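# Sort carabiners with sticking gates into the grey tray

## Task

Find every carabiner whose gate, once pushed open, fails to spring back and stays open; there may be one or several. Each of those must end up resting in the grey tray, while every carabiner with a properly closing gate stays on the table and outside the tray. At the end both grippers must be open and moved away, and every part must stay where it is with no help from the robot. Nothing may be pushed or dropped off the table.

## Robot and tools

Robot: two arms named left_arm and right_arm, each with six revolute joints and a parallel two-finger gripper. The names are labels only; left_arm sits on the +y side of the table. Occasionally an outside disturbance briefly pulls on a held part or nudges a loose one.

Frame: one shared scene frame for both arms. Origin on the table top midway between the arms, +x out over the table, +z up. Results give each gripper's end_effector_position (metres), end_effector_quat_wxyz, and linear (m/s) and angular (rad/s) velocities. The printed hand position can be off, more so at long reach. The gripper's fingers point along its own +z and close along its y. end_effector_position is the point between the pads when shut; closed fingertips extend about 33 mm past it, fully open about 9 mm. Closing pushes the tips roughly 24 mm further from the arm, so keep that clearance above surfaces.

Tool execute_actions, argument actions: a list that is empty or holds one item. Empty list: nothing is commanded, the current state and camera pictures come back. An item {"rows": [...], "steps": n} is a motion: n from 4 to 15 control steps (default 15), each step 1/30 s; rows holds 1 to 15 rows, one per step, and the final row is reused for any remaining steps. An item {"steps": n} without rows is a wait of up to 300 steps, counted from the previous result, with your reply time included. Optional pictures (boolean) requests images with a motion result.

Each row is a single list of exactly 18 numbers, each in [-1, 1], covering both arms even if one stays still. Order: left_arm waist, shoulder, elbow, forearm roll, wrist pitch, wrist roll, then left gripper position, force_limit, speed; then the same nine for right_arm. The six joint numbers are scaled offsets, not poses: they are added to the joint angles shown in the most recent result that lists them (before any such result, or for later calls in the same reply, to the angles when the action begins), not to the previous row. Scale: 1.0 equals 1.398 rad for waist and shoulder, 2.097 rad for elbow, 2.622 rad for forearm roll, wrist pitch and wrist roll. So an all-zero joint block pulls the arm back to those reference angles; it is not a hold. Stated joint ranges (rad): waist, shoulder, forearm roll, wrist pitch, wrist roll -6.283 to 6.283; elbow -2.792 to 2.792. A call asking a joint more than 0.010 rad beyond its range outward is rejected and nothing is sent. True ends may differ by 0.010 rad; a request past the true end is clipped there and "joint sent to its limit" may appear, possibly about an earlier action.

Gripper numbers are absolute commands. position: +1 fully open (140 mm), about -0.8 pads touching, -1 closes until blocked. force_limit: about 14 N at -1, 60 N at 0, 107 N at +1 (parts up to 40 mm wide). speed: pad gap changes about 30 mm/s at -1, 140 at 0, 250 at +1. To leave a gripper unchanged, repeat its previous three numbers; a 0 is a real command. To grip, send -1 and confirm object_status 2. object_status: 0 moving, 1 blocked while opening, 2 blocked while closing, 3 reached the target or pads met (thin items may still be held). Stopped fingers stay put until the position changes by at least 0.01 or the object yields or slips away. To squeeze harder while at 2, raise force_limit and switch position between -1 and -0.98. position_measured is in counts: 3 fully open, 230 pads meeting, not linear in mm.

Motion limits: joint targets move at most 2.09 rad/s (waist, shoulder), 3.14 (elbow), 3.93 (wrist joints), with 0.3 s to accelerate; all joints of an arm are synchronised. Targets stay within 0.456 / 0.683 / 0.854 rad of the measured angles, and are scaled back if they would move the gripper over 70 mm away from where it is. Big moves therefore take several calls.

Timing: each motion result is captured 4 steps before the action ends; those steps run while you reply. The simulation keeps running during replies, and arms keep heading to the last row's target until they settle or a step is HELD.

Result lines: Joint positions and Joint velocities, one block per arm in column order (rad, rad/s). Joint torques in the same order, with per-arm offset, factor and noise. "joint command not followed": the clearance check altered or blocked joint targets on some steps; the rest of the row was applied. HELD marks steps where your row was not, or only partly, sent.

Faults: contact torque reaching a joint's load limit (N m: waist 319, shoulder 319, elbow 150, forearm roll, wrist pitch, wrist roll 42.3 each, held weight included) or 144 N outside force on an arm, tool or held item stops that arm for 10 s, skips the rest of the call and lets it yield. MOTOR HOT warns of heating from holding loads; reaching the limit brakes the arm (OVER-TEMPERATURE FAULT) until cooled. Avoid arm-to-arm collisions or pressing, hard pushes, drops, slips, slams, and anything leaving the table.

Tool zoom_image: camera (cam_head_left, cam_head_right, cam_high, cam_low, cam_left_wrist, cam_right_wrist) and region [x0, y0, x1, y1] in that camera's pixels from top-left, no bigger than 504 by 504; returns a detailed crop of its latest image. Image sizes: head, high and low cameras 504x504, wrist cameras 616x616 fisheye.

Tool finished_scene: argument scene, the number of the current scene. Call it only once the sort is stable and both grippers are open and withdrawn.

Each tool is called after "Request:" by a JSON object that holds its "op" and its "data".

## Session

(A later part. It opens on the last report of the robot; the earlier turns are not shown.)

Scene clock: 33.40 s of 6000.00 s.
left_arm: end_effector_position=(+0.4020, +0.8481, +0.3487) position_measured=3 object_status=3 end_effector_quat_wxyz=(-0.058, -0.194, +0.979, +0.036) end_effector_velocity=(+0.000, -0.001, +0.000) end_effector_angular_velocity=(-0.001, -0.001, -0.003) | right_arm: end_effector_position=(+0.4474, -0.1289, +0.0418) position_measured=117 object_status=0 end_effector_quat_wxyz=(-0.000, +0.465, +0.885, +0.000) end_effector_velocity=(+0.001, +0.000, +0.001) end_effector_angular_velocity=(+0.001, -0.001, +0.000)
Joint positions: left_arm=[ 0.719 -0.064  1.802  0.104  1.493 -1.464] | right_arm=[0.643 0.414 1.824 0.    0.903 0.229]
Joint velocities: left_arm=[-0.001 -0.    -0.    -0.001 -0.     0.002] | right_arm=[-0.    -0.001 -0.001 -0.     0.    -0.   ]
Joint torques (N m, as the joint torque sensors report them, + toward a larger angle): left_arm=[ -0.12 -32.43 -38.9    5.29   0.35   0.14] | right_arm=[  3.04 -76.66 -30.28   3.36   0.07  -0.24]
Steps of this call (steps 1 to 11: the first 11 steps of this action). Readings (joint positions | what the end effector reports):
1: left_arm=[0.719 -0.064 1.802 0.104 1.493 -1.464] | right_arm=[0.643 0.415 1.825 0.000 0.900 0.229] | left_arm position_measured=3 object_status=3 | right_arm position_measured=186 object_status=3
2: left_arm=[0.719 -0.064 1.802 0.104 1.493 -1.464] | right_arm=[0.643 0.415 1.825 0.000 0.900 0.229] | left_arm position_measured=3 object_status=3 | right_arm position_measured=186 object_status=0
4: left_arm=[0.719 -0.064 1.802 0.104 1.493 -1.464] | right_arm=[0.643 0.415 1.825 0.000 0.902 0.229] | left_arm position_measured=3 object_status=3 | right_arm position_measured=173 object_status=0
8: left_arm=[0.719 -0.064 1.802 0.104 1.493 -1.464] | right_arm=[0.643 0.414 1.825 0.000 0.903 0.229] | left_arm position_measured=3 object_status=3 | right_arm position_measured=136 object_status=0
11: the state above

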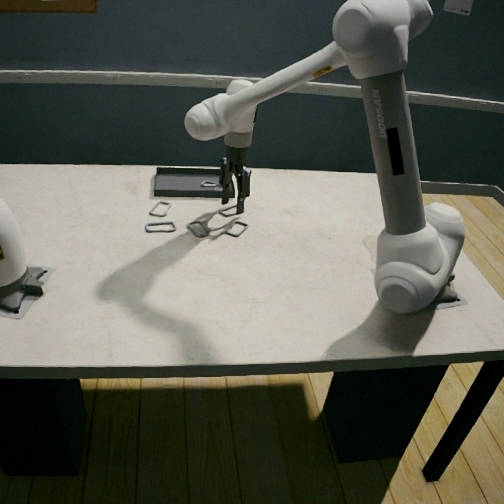

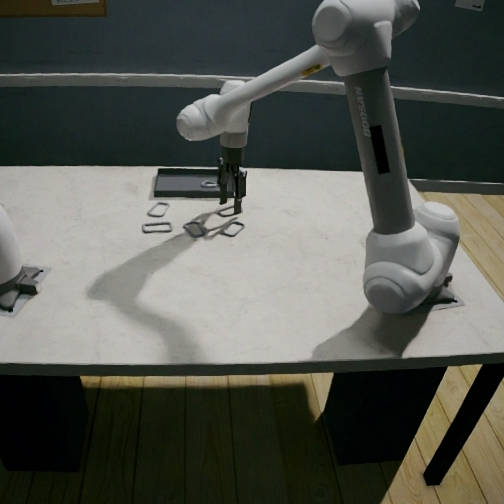

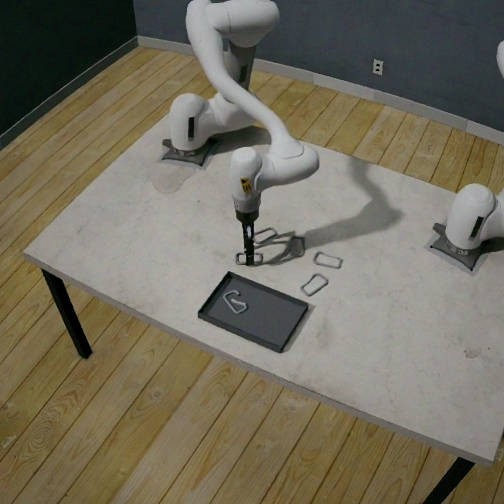

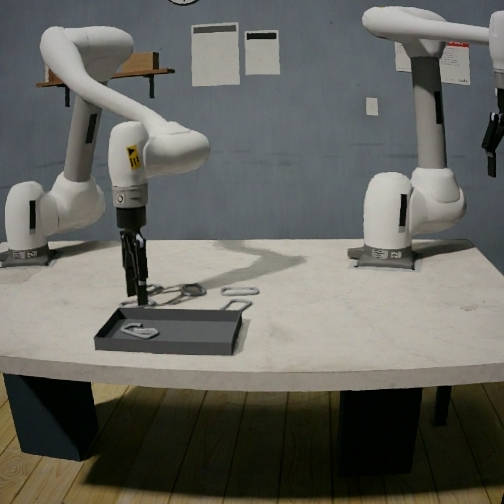

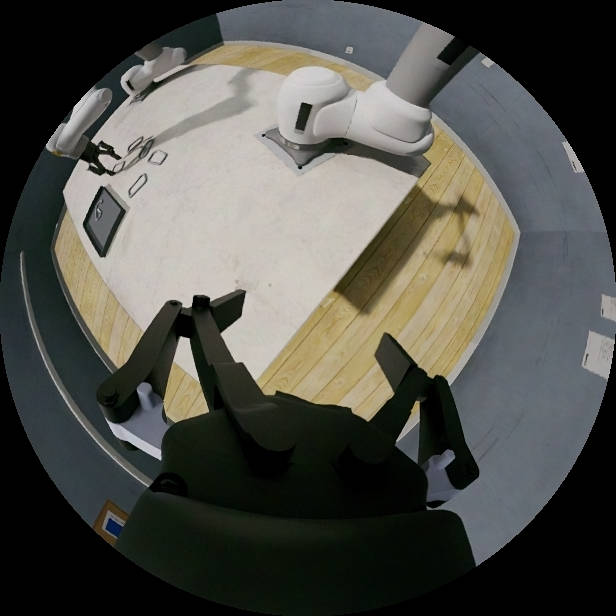

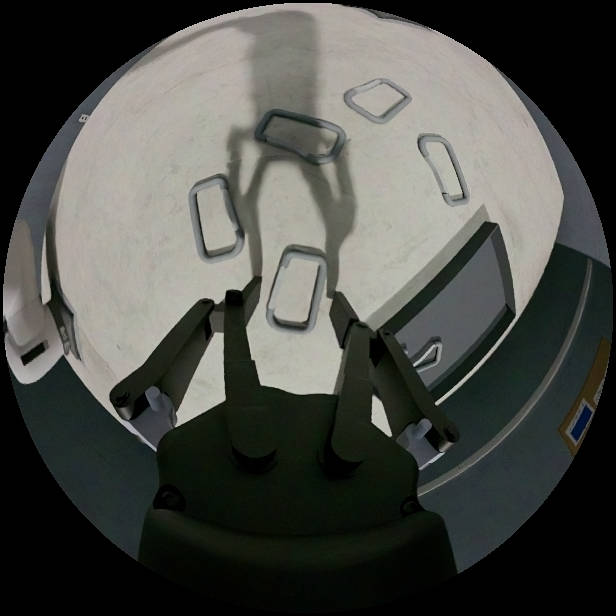

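Request:
{"op": "execute_actions", "data": {"actions": [{"rows":[[0,0,0,0,0,0,1,0,0,0,-0.0207,-0.0105,0,0.0195,0,0.1,-0.3,0.3],[0,0,0,0,0,0,1,0,0,0,-0.0207,-0.0105,0,0.0195,0,0.1,-0.3,0.3],[0,0,0,0,0,0,1,0,0,0,-0.0207,-0.0105,0,0.0195,0,0.1,-0.3,0.3],[0,0,0,0,0,0,1,0,0,0,-0.0207,-0.0105,0,0.0195,0,0.1,-0.3,0.3],[0,0,0,0,0,0,1,0,0,0,-0.0207,-0.0105,0,0.0195,0,0.1,-0.3,0.3],[0,0,0,0,0,0,1,0,0,0.1047,-0.0717,0.0417,0,0.0051,0.0566,0.1,-0.3,0.3]],"steps":15}], "pictures": false}}

Request:
{"op": "execute_actions", "data": {"actions": [{"steps":10}], "pictures": true}}

Request:
{"op": "zoom_image", "data": {"camera": "cam_right_wrist", "region": [200,200,400,362]}}

Scene clock: 34.27 s of 6000.00 s.
left_arm: end_effector_position=(+0.4020, +0.8481, +0.3487) position_measured=3 object_status=3 end_effector_quat_wxyz=(-0.058, -0.194, +0.979, +0.036) end_effector_velocity=(+0.000, -0.000, -0.000) end_effector_angular_velocity=(+0.000, +0.001, -0.001) | right_arm: end_effector_position=(+0.3919, -0.1192, +0.0699) position_measured=117 object_status=3 end_effector_quat_wxyz=(-0.000, +0.466, +0.885, +0.001) end_effector_velocity=(-0.417, +0.050, -0.003) end_effector_angular_velocity=(-0.011, +0.010, +0.009)
Joint positions: left_arm=[ 0.719 -0.064  1.802  0.104  1.493 -1.464] | right_arm=[0.715 0.35  1.858 0.    0.932 0.302]
Joint velocities: left_arm=[-0.001  0.001  0.     0.001  0.     0.001] | right_arm=[ 0.541 -0.261  0.391  0.    -0.115  0.532]
Joint torques (N m, as the joint torque sensors report them, + toward a larger angle): left_arm=[ -0.2  -32.47 -38.94   5.39   0.34   0.05] | right_arm=[ -6.23 -70.21 -35.46   3.71  -0.36  -0.32]
Steps of this call (steps 1 to 4: the last 4 steps of your previous action; steps 5 to 15: the robot went on to your last target; steps 16 to 26: the first 11 steps of this action). Readings (joint positions | what the end effector reports):
16: left_arm=[0.719 -0.064 1.802 0.104 1.493 -1.464] | right_arm=[0.643 0.413 1.824 0.000 0.903 0.229] | left_arm position_measured=3 object_status=3 | right_arm position_measured=117 object_status=3
17: left_arm=[0.719 -0.064 1.802 0.104 1.493 -1.464] | right_arm=[0.643 0.410 1.822 0.000 0.909 0.229] | left_arm position_measured=3 object_status=3 | right_arm position_measured=117 object_status=3
19: left_arm=[0.719 -0.064 1.802 0.104 1.493 -1.464] | right_arm=[0.643 0.395 1.810 0.000 0.935 0.229] | left_arm position_measured=3 object_status=3 | right_arm position_measured=117 object_status=3
23: left_arm=[0.719 -0.064 1.802 0.104 1.493 -1.464] | right_arm=[0.657 0.378 1.815 0.000 0.945 0.245] | left_arm position_measured=3 object_status=3 | right_arm position_measured=117 object_status=3
26: the state above

Scene clock: 34.60 s of 6000.00 s.
left_arm: end_effector_position=(+0.4020, +0.8481, +0.3487) position_measured=3 object_status=3 end_effector_quat_wxyz=(-0.058, -0.194, +0.979, +0.036) end_effector_velocity=(-0.000, -0.000, +0.000) end_effector_angular_velocity=(+0.000, -0.000, -0.001) | right_arm: end_effector_position=(+0.3355, -0.1155, +0.0695) position_measured=117 object_status=3 end_effector_quat_wxyz=(-0.000, +0.466, +0.885, +0.000) end_effector_velocity=(-0.007, +0.000, +0.000) end_effector_angular_velocity=(+0.000, +0.000, -0.000)
Joint positions: left_arm=[ 0.719 -0.064  1.802  0.104  1.493 -1.464] | right_arm=[0.789 0.314 1.911 0.    0.916 0.377]
Joint velocities: left_arm=[-0. -0.  0.  0. -0.  0.] | right_arm=[ 0.008 -0.005  0.006  0.    -0.002  0.008]
Joint torques (N m, as the joint torque sensors report them, + toward a larger angle): left_arm=[  0.44 -32.4  -39.01   5.31   0.29   0.11] | right_arm=[  4.71 -65.85 -31.8    3.51  -0.17  -0.66]
Kept back: nothing.
Steps of this call (steps 1 to 4: the last 4 steps of your previous action; steps 5 to 10: the robot went on to your last target). Readings (joint positions | what the end effector reports):
1: left_arm=[0.719 -0.064 1.802 0.104 1.493 -1.464] | right_arm=[0.733 0.341 1.871 0.000 0.928 0.320] | left_arm position_measured=3 object_status=3 | right_arm position_measured=117 object_status=3
2: left_arm=[0.719 -0.064 1.802 0.104 1.493 -1.464] | right_arm=[0.750 0.333 1.883 0.000 0.925 0.337] | left_arm position_measured=3 object_status=3 | right_arm position_measured=117 object_status=3
4: left_arm=[0.719 -0.064 1.802 0.104 1.493 -1.464] | right_arm=[0.776 0.320 1.901 0.000 0.919 0.362] | left_arm position_measured=3 object_status=3 | right_arm position_measured=117 object_status=3
8: left_arm=[0.719 -0.064 1.802 0.104 1.493 -1.464] | right_arm=[0.788 0.314 1.911 0.000 0.916 0.376] | left_arm position_measured=3 object_status=3 | right_arm position_measured=117 object_status=3
10: the state above

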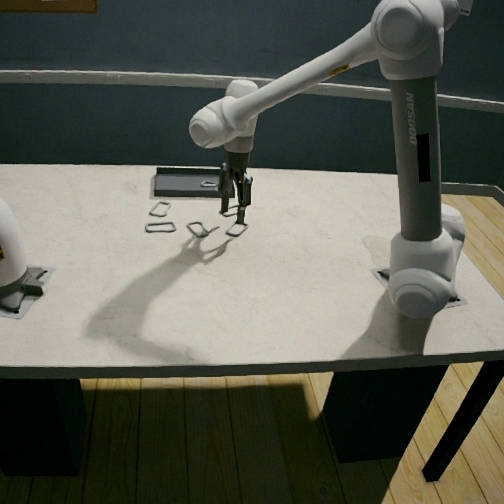

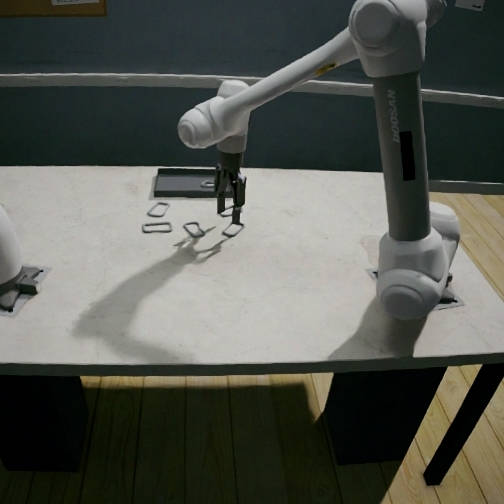

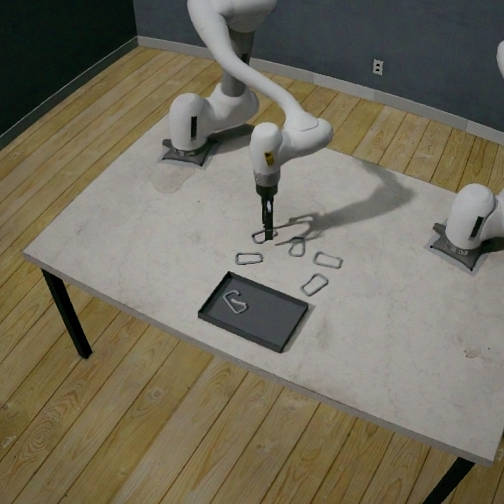

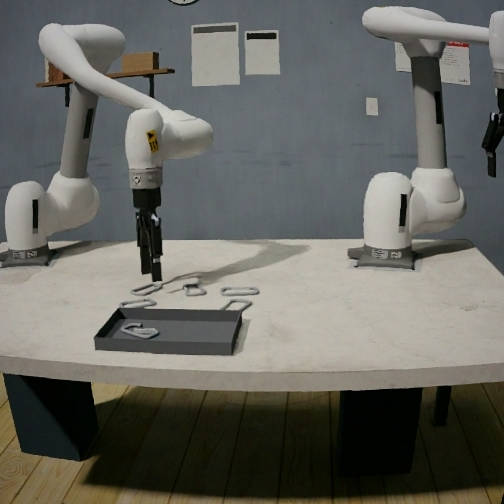

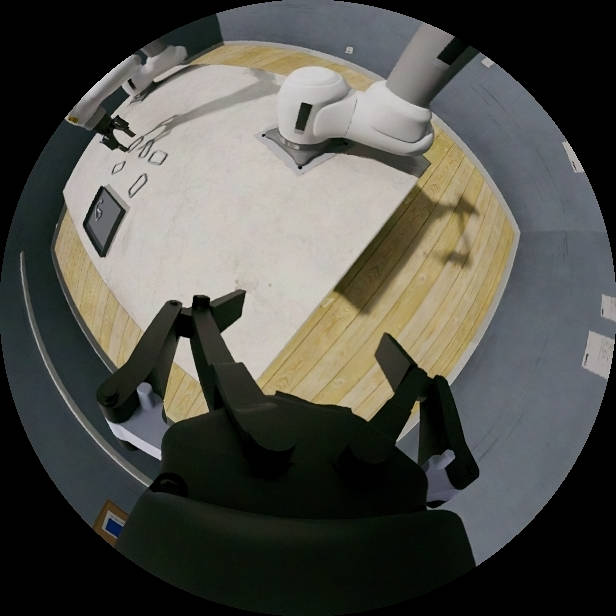

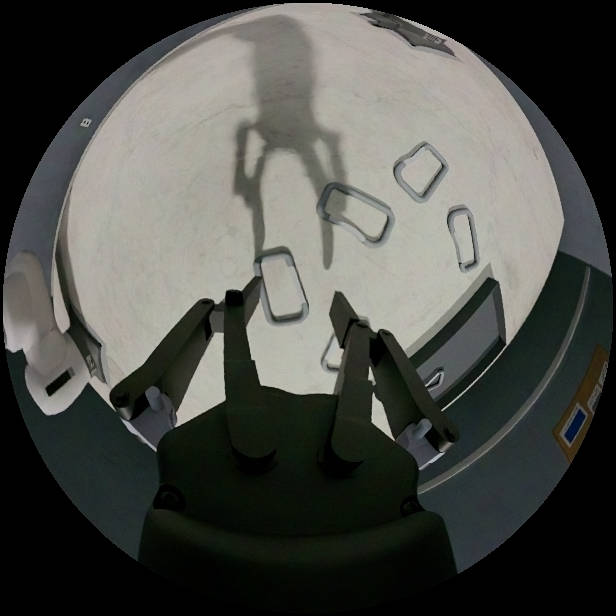

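Region (200, 200, 400, 362) of cam_right_wrist's 616x616 image, scaled by 2.520, with more detail than that image has; it fills the top 408 rows of this view, and the rest is white.

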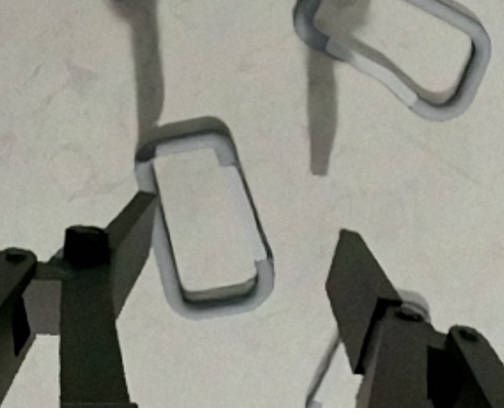

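Request:
{"op": "execute_actions", "data": {"actions": [{"rows":[[0,0,0,0,0,0,1,0,0,0.0088,-0.003,0.026,0,-0.019,-0.0258,0.1,-0.3,0.3]],"steps":15}], "pictures": false}}

Request:
{"op": "execute_actions", "data": {"actions": [{"steps":5}], "pictures": true}}

Request:
{"op": "zoom_image", "data": {"camera": "cam_right_wrist", "region": [220,220,380,350]}}

Scene clock: 35.33 s of 6000.00 s.
left_arm: end_effector_position=(+0.4020, +0.8481, +0.3487) position_measured=3 object_status=3 end_effector_quat_wxyz=(-0.058, -0.194, +0.979, +0.036) end_effector_velocity=(-0.001, +0.001, +0.001) end_effector_angular_velocity=(+0.001, -0.001, +0.001) | right_arm: end_effector_position=(+0.3178, -0.1283, +0.0487) position_measured=117 object_status=3 end_effector_quat_wxyz=(-0.000, +0.431, +0.902, -0.000) end_effector_velocity=(-0.003, -0.002, -0.003) end_effector_angular_velocity=(+0.000, -0.000, +0.014)
Joint positions: left_arm=[ 0.719 -0.064  1.802  0.104  1.493 -1.464] | right_arm=[0.801 0.31  1.965 0.    0.867 0.31 ]
Joint velocities: left_arm=[ 0.002 -0.002 -0.     0.     0.     0.001] | right_arm=[ 0.001 -0.001  0.009  0.    -0.008 -0.012]
Joint torques (N m, as the joint torque sensors report them, + toward a larger angle): left_arm=[  0.   -32.09 -39.1    5.3    0.44   0.01] | right_arm=[  2.61 -65.34 -30.71   3.75  -0.49  -0.18]
Steps of this call (steps 1 to 11: the robot went on to your last target; steps 12 to 22: the first 11 steps of this action). Readings (joint positions | what the end effector reports):
12: left_arm=[0.719 -0.064 1.802 0.104 1.493 -1.464] | right_arm=[0.790 0.313 1.912 0.000 0.916 0.377] | left_arm position_measured=3 object_status=3 | right_arm position_measured=117 object_status=3
13: left_arm=[0.719 -0.064 1.802 0.104 1.493 -1.464] | right_arm=[0.791 0.313 1.917 0.001 0.911 0.371] | left_arm position_measured=3 object_status=3 | right_arm position_measured=117 object_status=3
15: left_arm=[0.719 -0.064 1.802 0.104 1.493 -1.464] | right_arm=[0.797 0.311 1.945 0.001 0.886 0.336] | left_arm position_measured=3 object_status=3 | right_arm position_measured=117 object_status=3
19: left_arm=[0.719 -0.064 1.802 0.104 1.493 -1.464] | right_arm=[0.801 0.310 1.963 0.001 0.869 0.312] | left_arm position_measured=3 object_status=3 | right_arm position_measured=117 object_status=3
22: the state above

Scene clock: 35.50 s of 6000.00 s.
left_arm: end_effector_position=(+0.4020, +0.8481, +0.3487) position_measured=3 object_status=3 end_effector_quat_wxyz=(-0.058, -0.194, +0.979, +0.036) end_effector_velocity=(-0.000, +0.000, -0.000) end_effector_angular_velocity=(+0.000, +0.000, -0.001) | right_arm: end_effector_position=(+0.3176, -0.1285, +0.0484) position_measured=117 object_status=3 end_effector_quat_wxyz=(-0.000, +0.431, +0.903, -0.000) end_effector_velocity=(-0.000, -0.000, -0.000) end_effector_angular_velocity=(+0.000, +0.000, +0.001)
Joint positions: left_arm=[ 0.719 -0.064  1.802  0.104  1.493 -1.464] | right_arm=[0.801 0.31  1.966 0.    0.866 0.309]
Joint velocities: left_arm=[ 0.     0.    -0.     0.001 -0.     0.001] | right_arm=[-0.    -0.     0.001  0.    -0.001 -0.002]
Joint torques (N m, as the joint torque sensors report them, + toward a larger angle): left_arm=[ -0.47 -32.27 -39.12   5.46   0.25   0.04] | right_arm=[  1.31 -64.49 -29.76   3.55  -0.03  -0.21]
Kept back: nothing.
Steps of this call (steps 1 to 4: the last 4 steps of your previous action; step 5: the robot went on to your last target). Readings (joint positions | what the end effector reports):
1: left_arm=[0.719 -0.064 1.802 0.104 1.493 -1.464] | right_arm=[0.801 0.310 1.965 0.000 0.867 0.309] | left_arm position_measured=3 object_status=3 | right_arm position_measured=117 object_status=3
2: left_arm=[0.719 -0.064 1.802 0.104 1.493 -1.464] | right_arm=[0.801 0.310 1.966 0.000 0.867 0.309] | left_arm position_measured=3 object_status=3 | right_arm position_measured=117 object_status=3
4: left_arm=[0.719 -0.064 1.802 0.104 1.493 -1.464] | right_arm=[0.801 0.310 1.966 0.000 0.866 0.309] | left_arm position_measured=3 object_status=3 | right_arm position_measured=117 object_status=3
5: the state above

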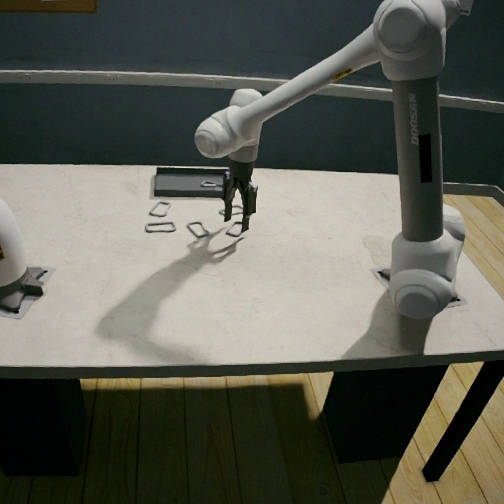

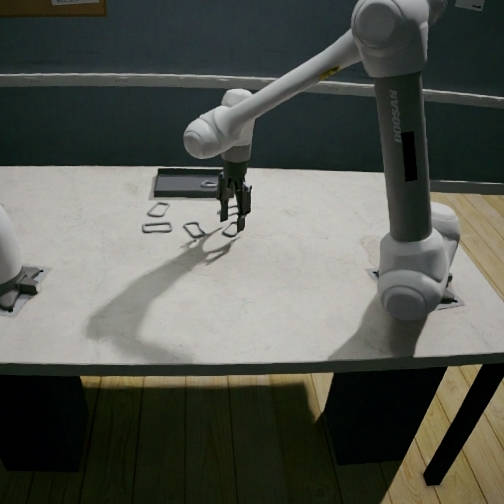

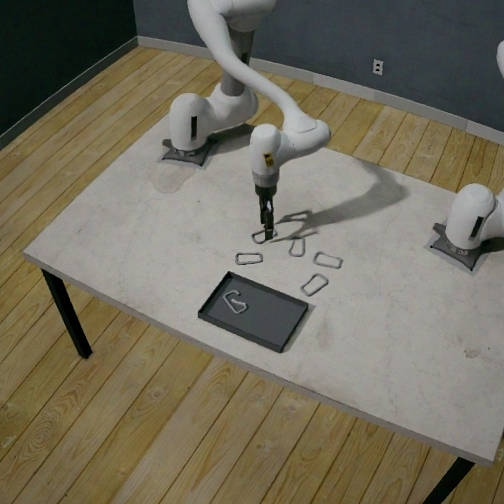

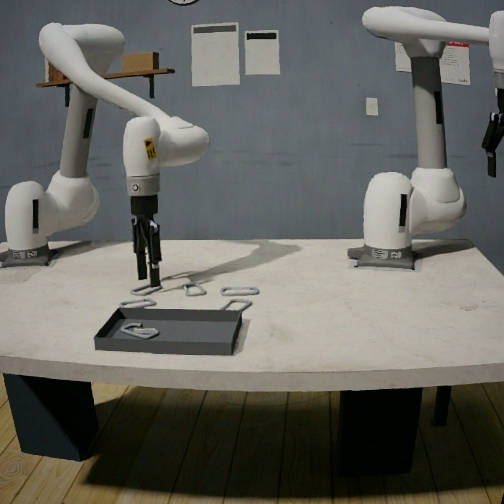

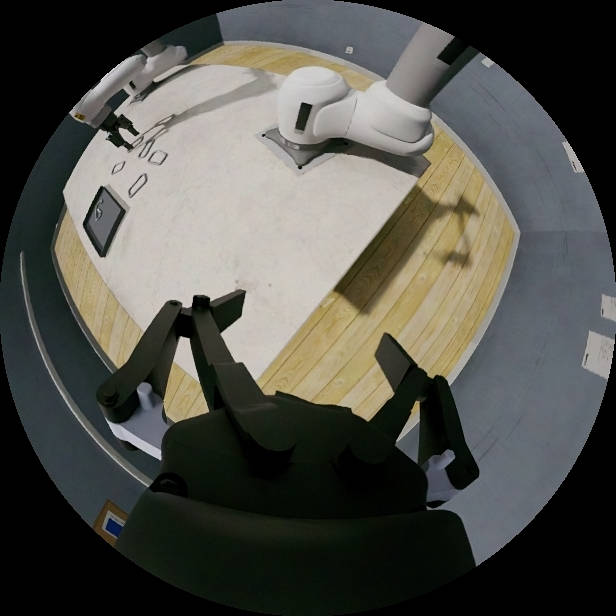

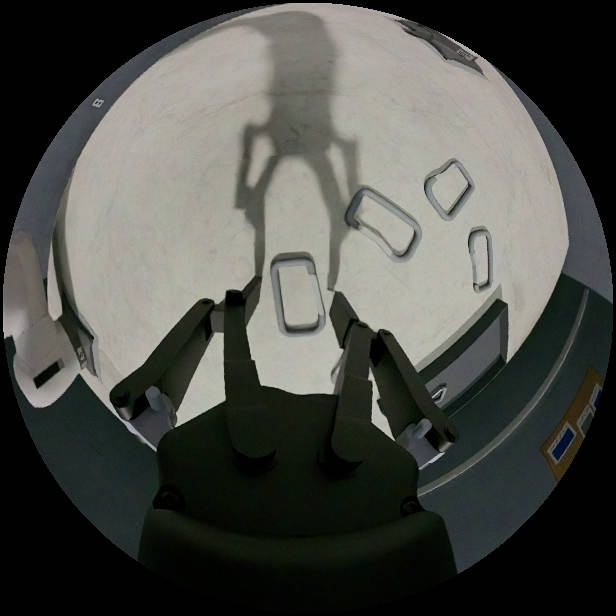

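Region (220, 220, 380, 350) of cam_right_wrist's 616x616 image, scaled by 3.150, with more detail than that image has; it fills the top 410 rows of this view, and the rest is white.

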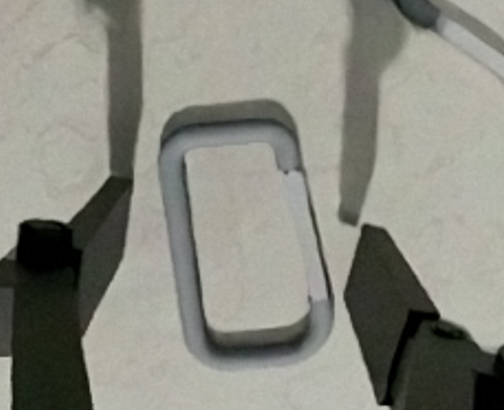

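Request:
{"op": "execute_actions", "data": {"actions": [{"rows":[[0,0,0,0,0,0,1,0,0,-0.0078,-0.0021,0.0019,0,-0.0004,-0.0042,0.1,-0.3,0.3],[0,0,0,0,0,0,1,0,0,-0.0078,-0.0021,0.0019,0,-0.0004,-0.0042,0.1,-0.3,0.3],[0,0,0,0,0,0,1,0,0,-0.0078,-0.0021,0.0019,0,-0.0004,-0.0042,0.1,-0.3,0.3],[0,0,0,0,0,0,1,0,0,-0.0078,-0.0021,0.0019,0,-0.0004,-0.0042,0.1,-0.3,0.3],[0,0,0,0,0,0,1,0,0,-0.0078,-0.0021,0.0019,0,-0.0004,-0.0042,0.1,-0.3,0.3],[0,0,0,0,0,0,1,0,0,-0.0078,0.0031,0.0041,0,-0.0049,-0.0042,0.1,-0.3,0.3]],"steps":15}], "pictures": false}}

Request:
{"op": "execute_actions", "data": {"actions": [{"steps":5}], "pictures": true}}

Request:
{"op": "zoom_image", "data": {"camera": "cam_right_wrist", "region": [220,220,380,350]}}

Scene clock: 36.20 s of 6000.00 s.
left_arm: end_effector_position=(+0.4020, +0.8481, +0.3487) position_measured=3 object_status=3 end_effector_quat_wxyz=(-0.058, -0.194, +0.979, +0.036) end_effector_velocity=(-0.001, +0.000, +0.001) end_effector_angular_velocity=(+0.000, -0.001, +0.001) | right_arm: end_effector_position=(+0.3221, -0.1335, +0.0430) position_measured=117 object_status=3 end_effector_quat_wxyz=(-0.000, +0.430, +0.903, +0.000) end_effector_velocity=(+0.001, -0.001, -0.012) end_effector_angular_velocity=(-0.002, +0.001, -0.000)
Joint positions: left_arm=[ 0.719 -0.064  1.802  0.104  1.493 -1.464] | right_arm=[0.791 0.313 1.974 0.    0.855 0.298]
Joint velocities: left_arm=[ 0.001 -0.001  0.    -0.     0.    -0.   ] | right_arm=[-0.002  0.014  0.008 -0.001 -0.02  -0.002]
Joint torques (N m, as the joint torque sensors report them, + toward a larger angle): left_arm=[ -0.23 -31.79 -39.     5.4    0.33   0.11] | right_arm=[  2.21 -65.27 -31.24   3.33   0.05  -0.08]
Steps of this call (steps 1 to 10: the robot went on to your last target; steps 11 to 21: the first 11 steps of this action). Readings (joint positions | what the end effector reports):
11: left_arm=[0.719 -0.064 1.802 0.104 1.493 -1.464] | right_arm=[0.801 0.310 1.966 0.000 0.866 0.309] | left_arm position_measured=3 object_status=3 | right_arm position_measured=117 object_status=3
12: left_arm=[0.719 -0.064 1.802 0.104 1.493 -1.464] | right_arm=[0.800 0.309 1.967 0.000 0.866 0.307] | left_arm position_measured=3 object_status=3 | right_arm position_measured=117 object_status=3
14: left_arm=[0.719 -0.064 1.802 0.104 1.493 -1.464] | right_arm=[0.794 0.308 1.969 0.000 0.866 0.301] | left_arm position_measured=3 object_status=3 | right_arm position_measured=117 object_status=3
18: left_arm=[0.719 -0.064 1.802 0.104 1.493 -1.464] | right_arm=[0.791 0.310 1.972 0.000 0.859 0.298] | left_arm position_measured=3 object_status=3 | right_arm position_measured=117 object_status=3
21: the state above

Scene clock: 36.37 s of 6000.00 s.
left_arm: end_effector_position=(+0.4020, +0.8481, +0.3487) position_measured=3 object_status=3 end_effector_quat_wxyz=(-0.058, -0.194, +0.979, +0.036) end_effector_velocity=(+0.000, -0.000, +0.000) end_effector_angular_velocity=(-0.000, -0.001, -0.001) | right_arm: end_effector_position=(+0.3222, -0.1336, +0.0423) position_measured=117 object_status=3 end_effector_quat_wxyz=(-0.000, +0.430, +0.903, -0.000) end_effector_velocity=(+0.000, -0.001, -0.002) end_effector_angular_velocity=(-0.002, +0.000, +0.000)
Joint positions: left_arm=[ 0.719 -0.064  1.802  0.104  1.493 -1.464] | right_arm=[0.791 0.314 1.974 0.    0.854 0.298]
Joint velocities: left_arm=[-0.001 -0.001 -0.    -0.     0.    -0.   ] | right_arm=[-0.001  0.002  0.001 -0.001 -0.002 -0.   ]
Joint torques (N m, as the joint torque sensors report them, + toward a larger angle): left_arm=[  0.23 -32.46 -39.34   5.44   0.36   0.1 ] | right_arm=[  2.85 -64.16 -30.08   3.54  -0.23  -0.36]
Kept back: nothing.
Steps of this call (steps 1 to 4: the last 4 steps of your previous action; step 5: the robot went on to your last target). Readings (joint positions | what the end effector reports):
1: left_arm=[0.719 -0.064 1.802 0.104 1.493 -1.464] | right_arm=[0.791 0.313 1.974 0.000 0.854 0.298] | left_arm position_measured=3 object_status=3 | right_arm position_measured=117 object_status=3
2: left_arm=[0.719 -0.064 1.802 0.104 1.493 -1.464] | right_arm=[0.791 0.313 1.974 0.000 0.854 0.298] | left_arm position_measured=3 object_status=3 | right_arm position_measured=117 object_status=3
4: left_arm=[0.719 -0.064 1.802 0.104 1.493 -1.464] | right_arm=[0.791 0.314 1.974 0.000 0.854 0.298] | left_arm position_measured=3 object_status=3 | right_arm position_measured=117 object_status=3
5: the state above

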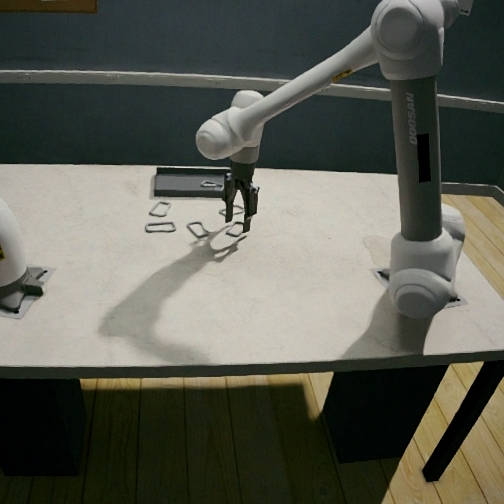

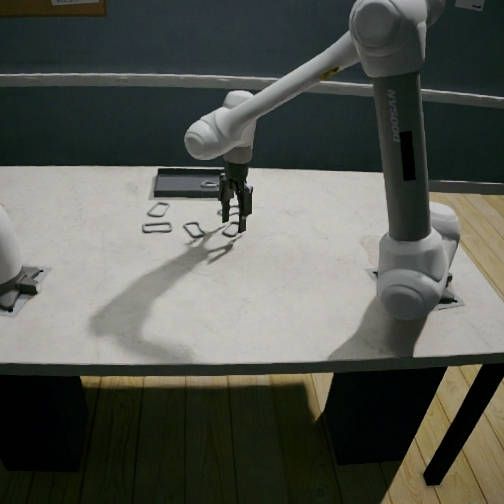

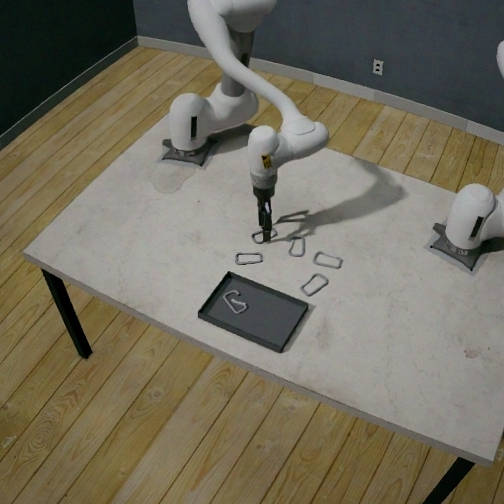

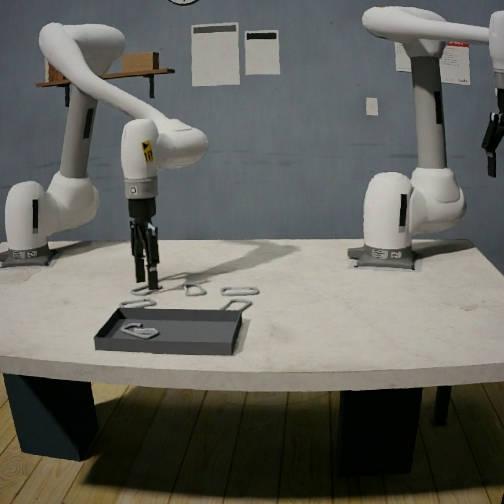

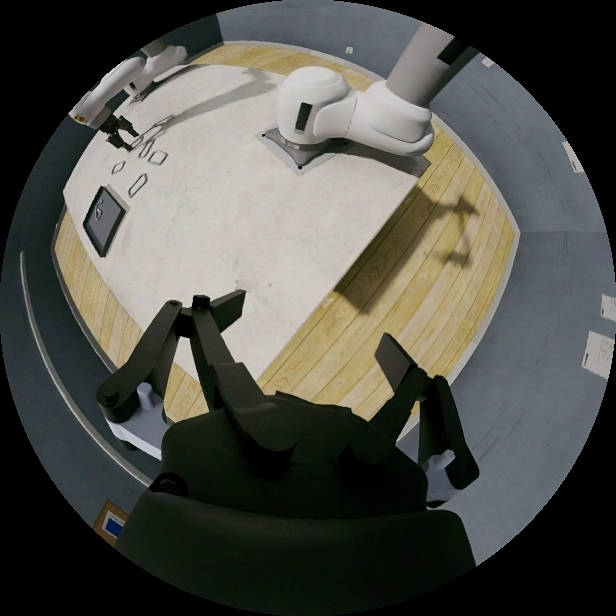

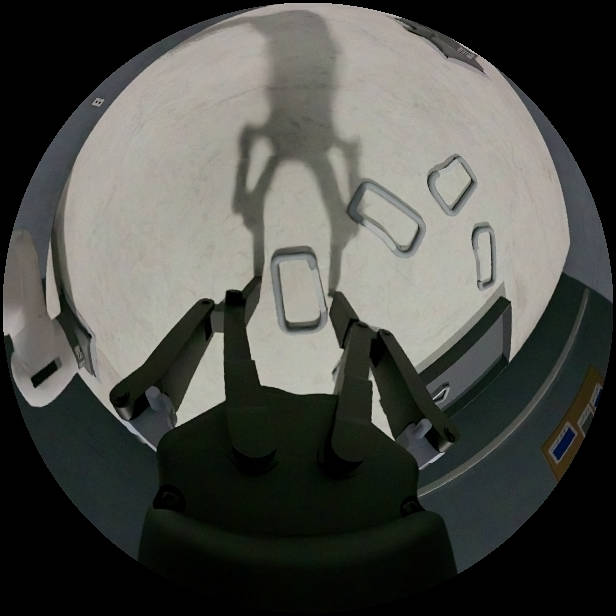

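Region (220, 220, 380, 350) of cam_right_wrist's 616x616 image, scaled by 3.150, with more detail than that image has; it fills the top 410 rows of this view, and the rest is white.

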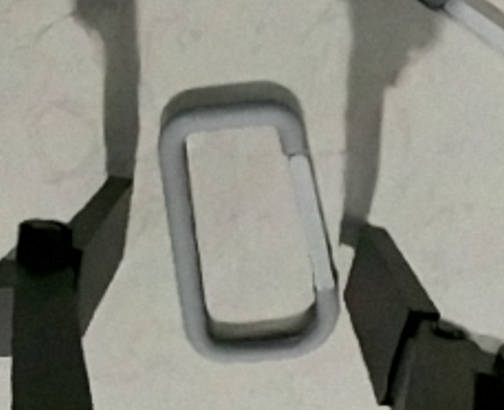

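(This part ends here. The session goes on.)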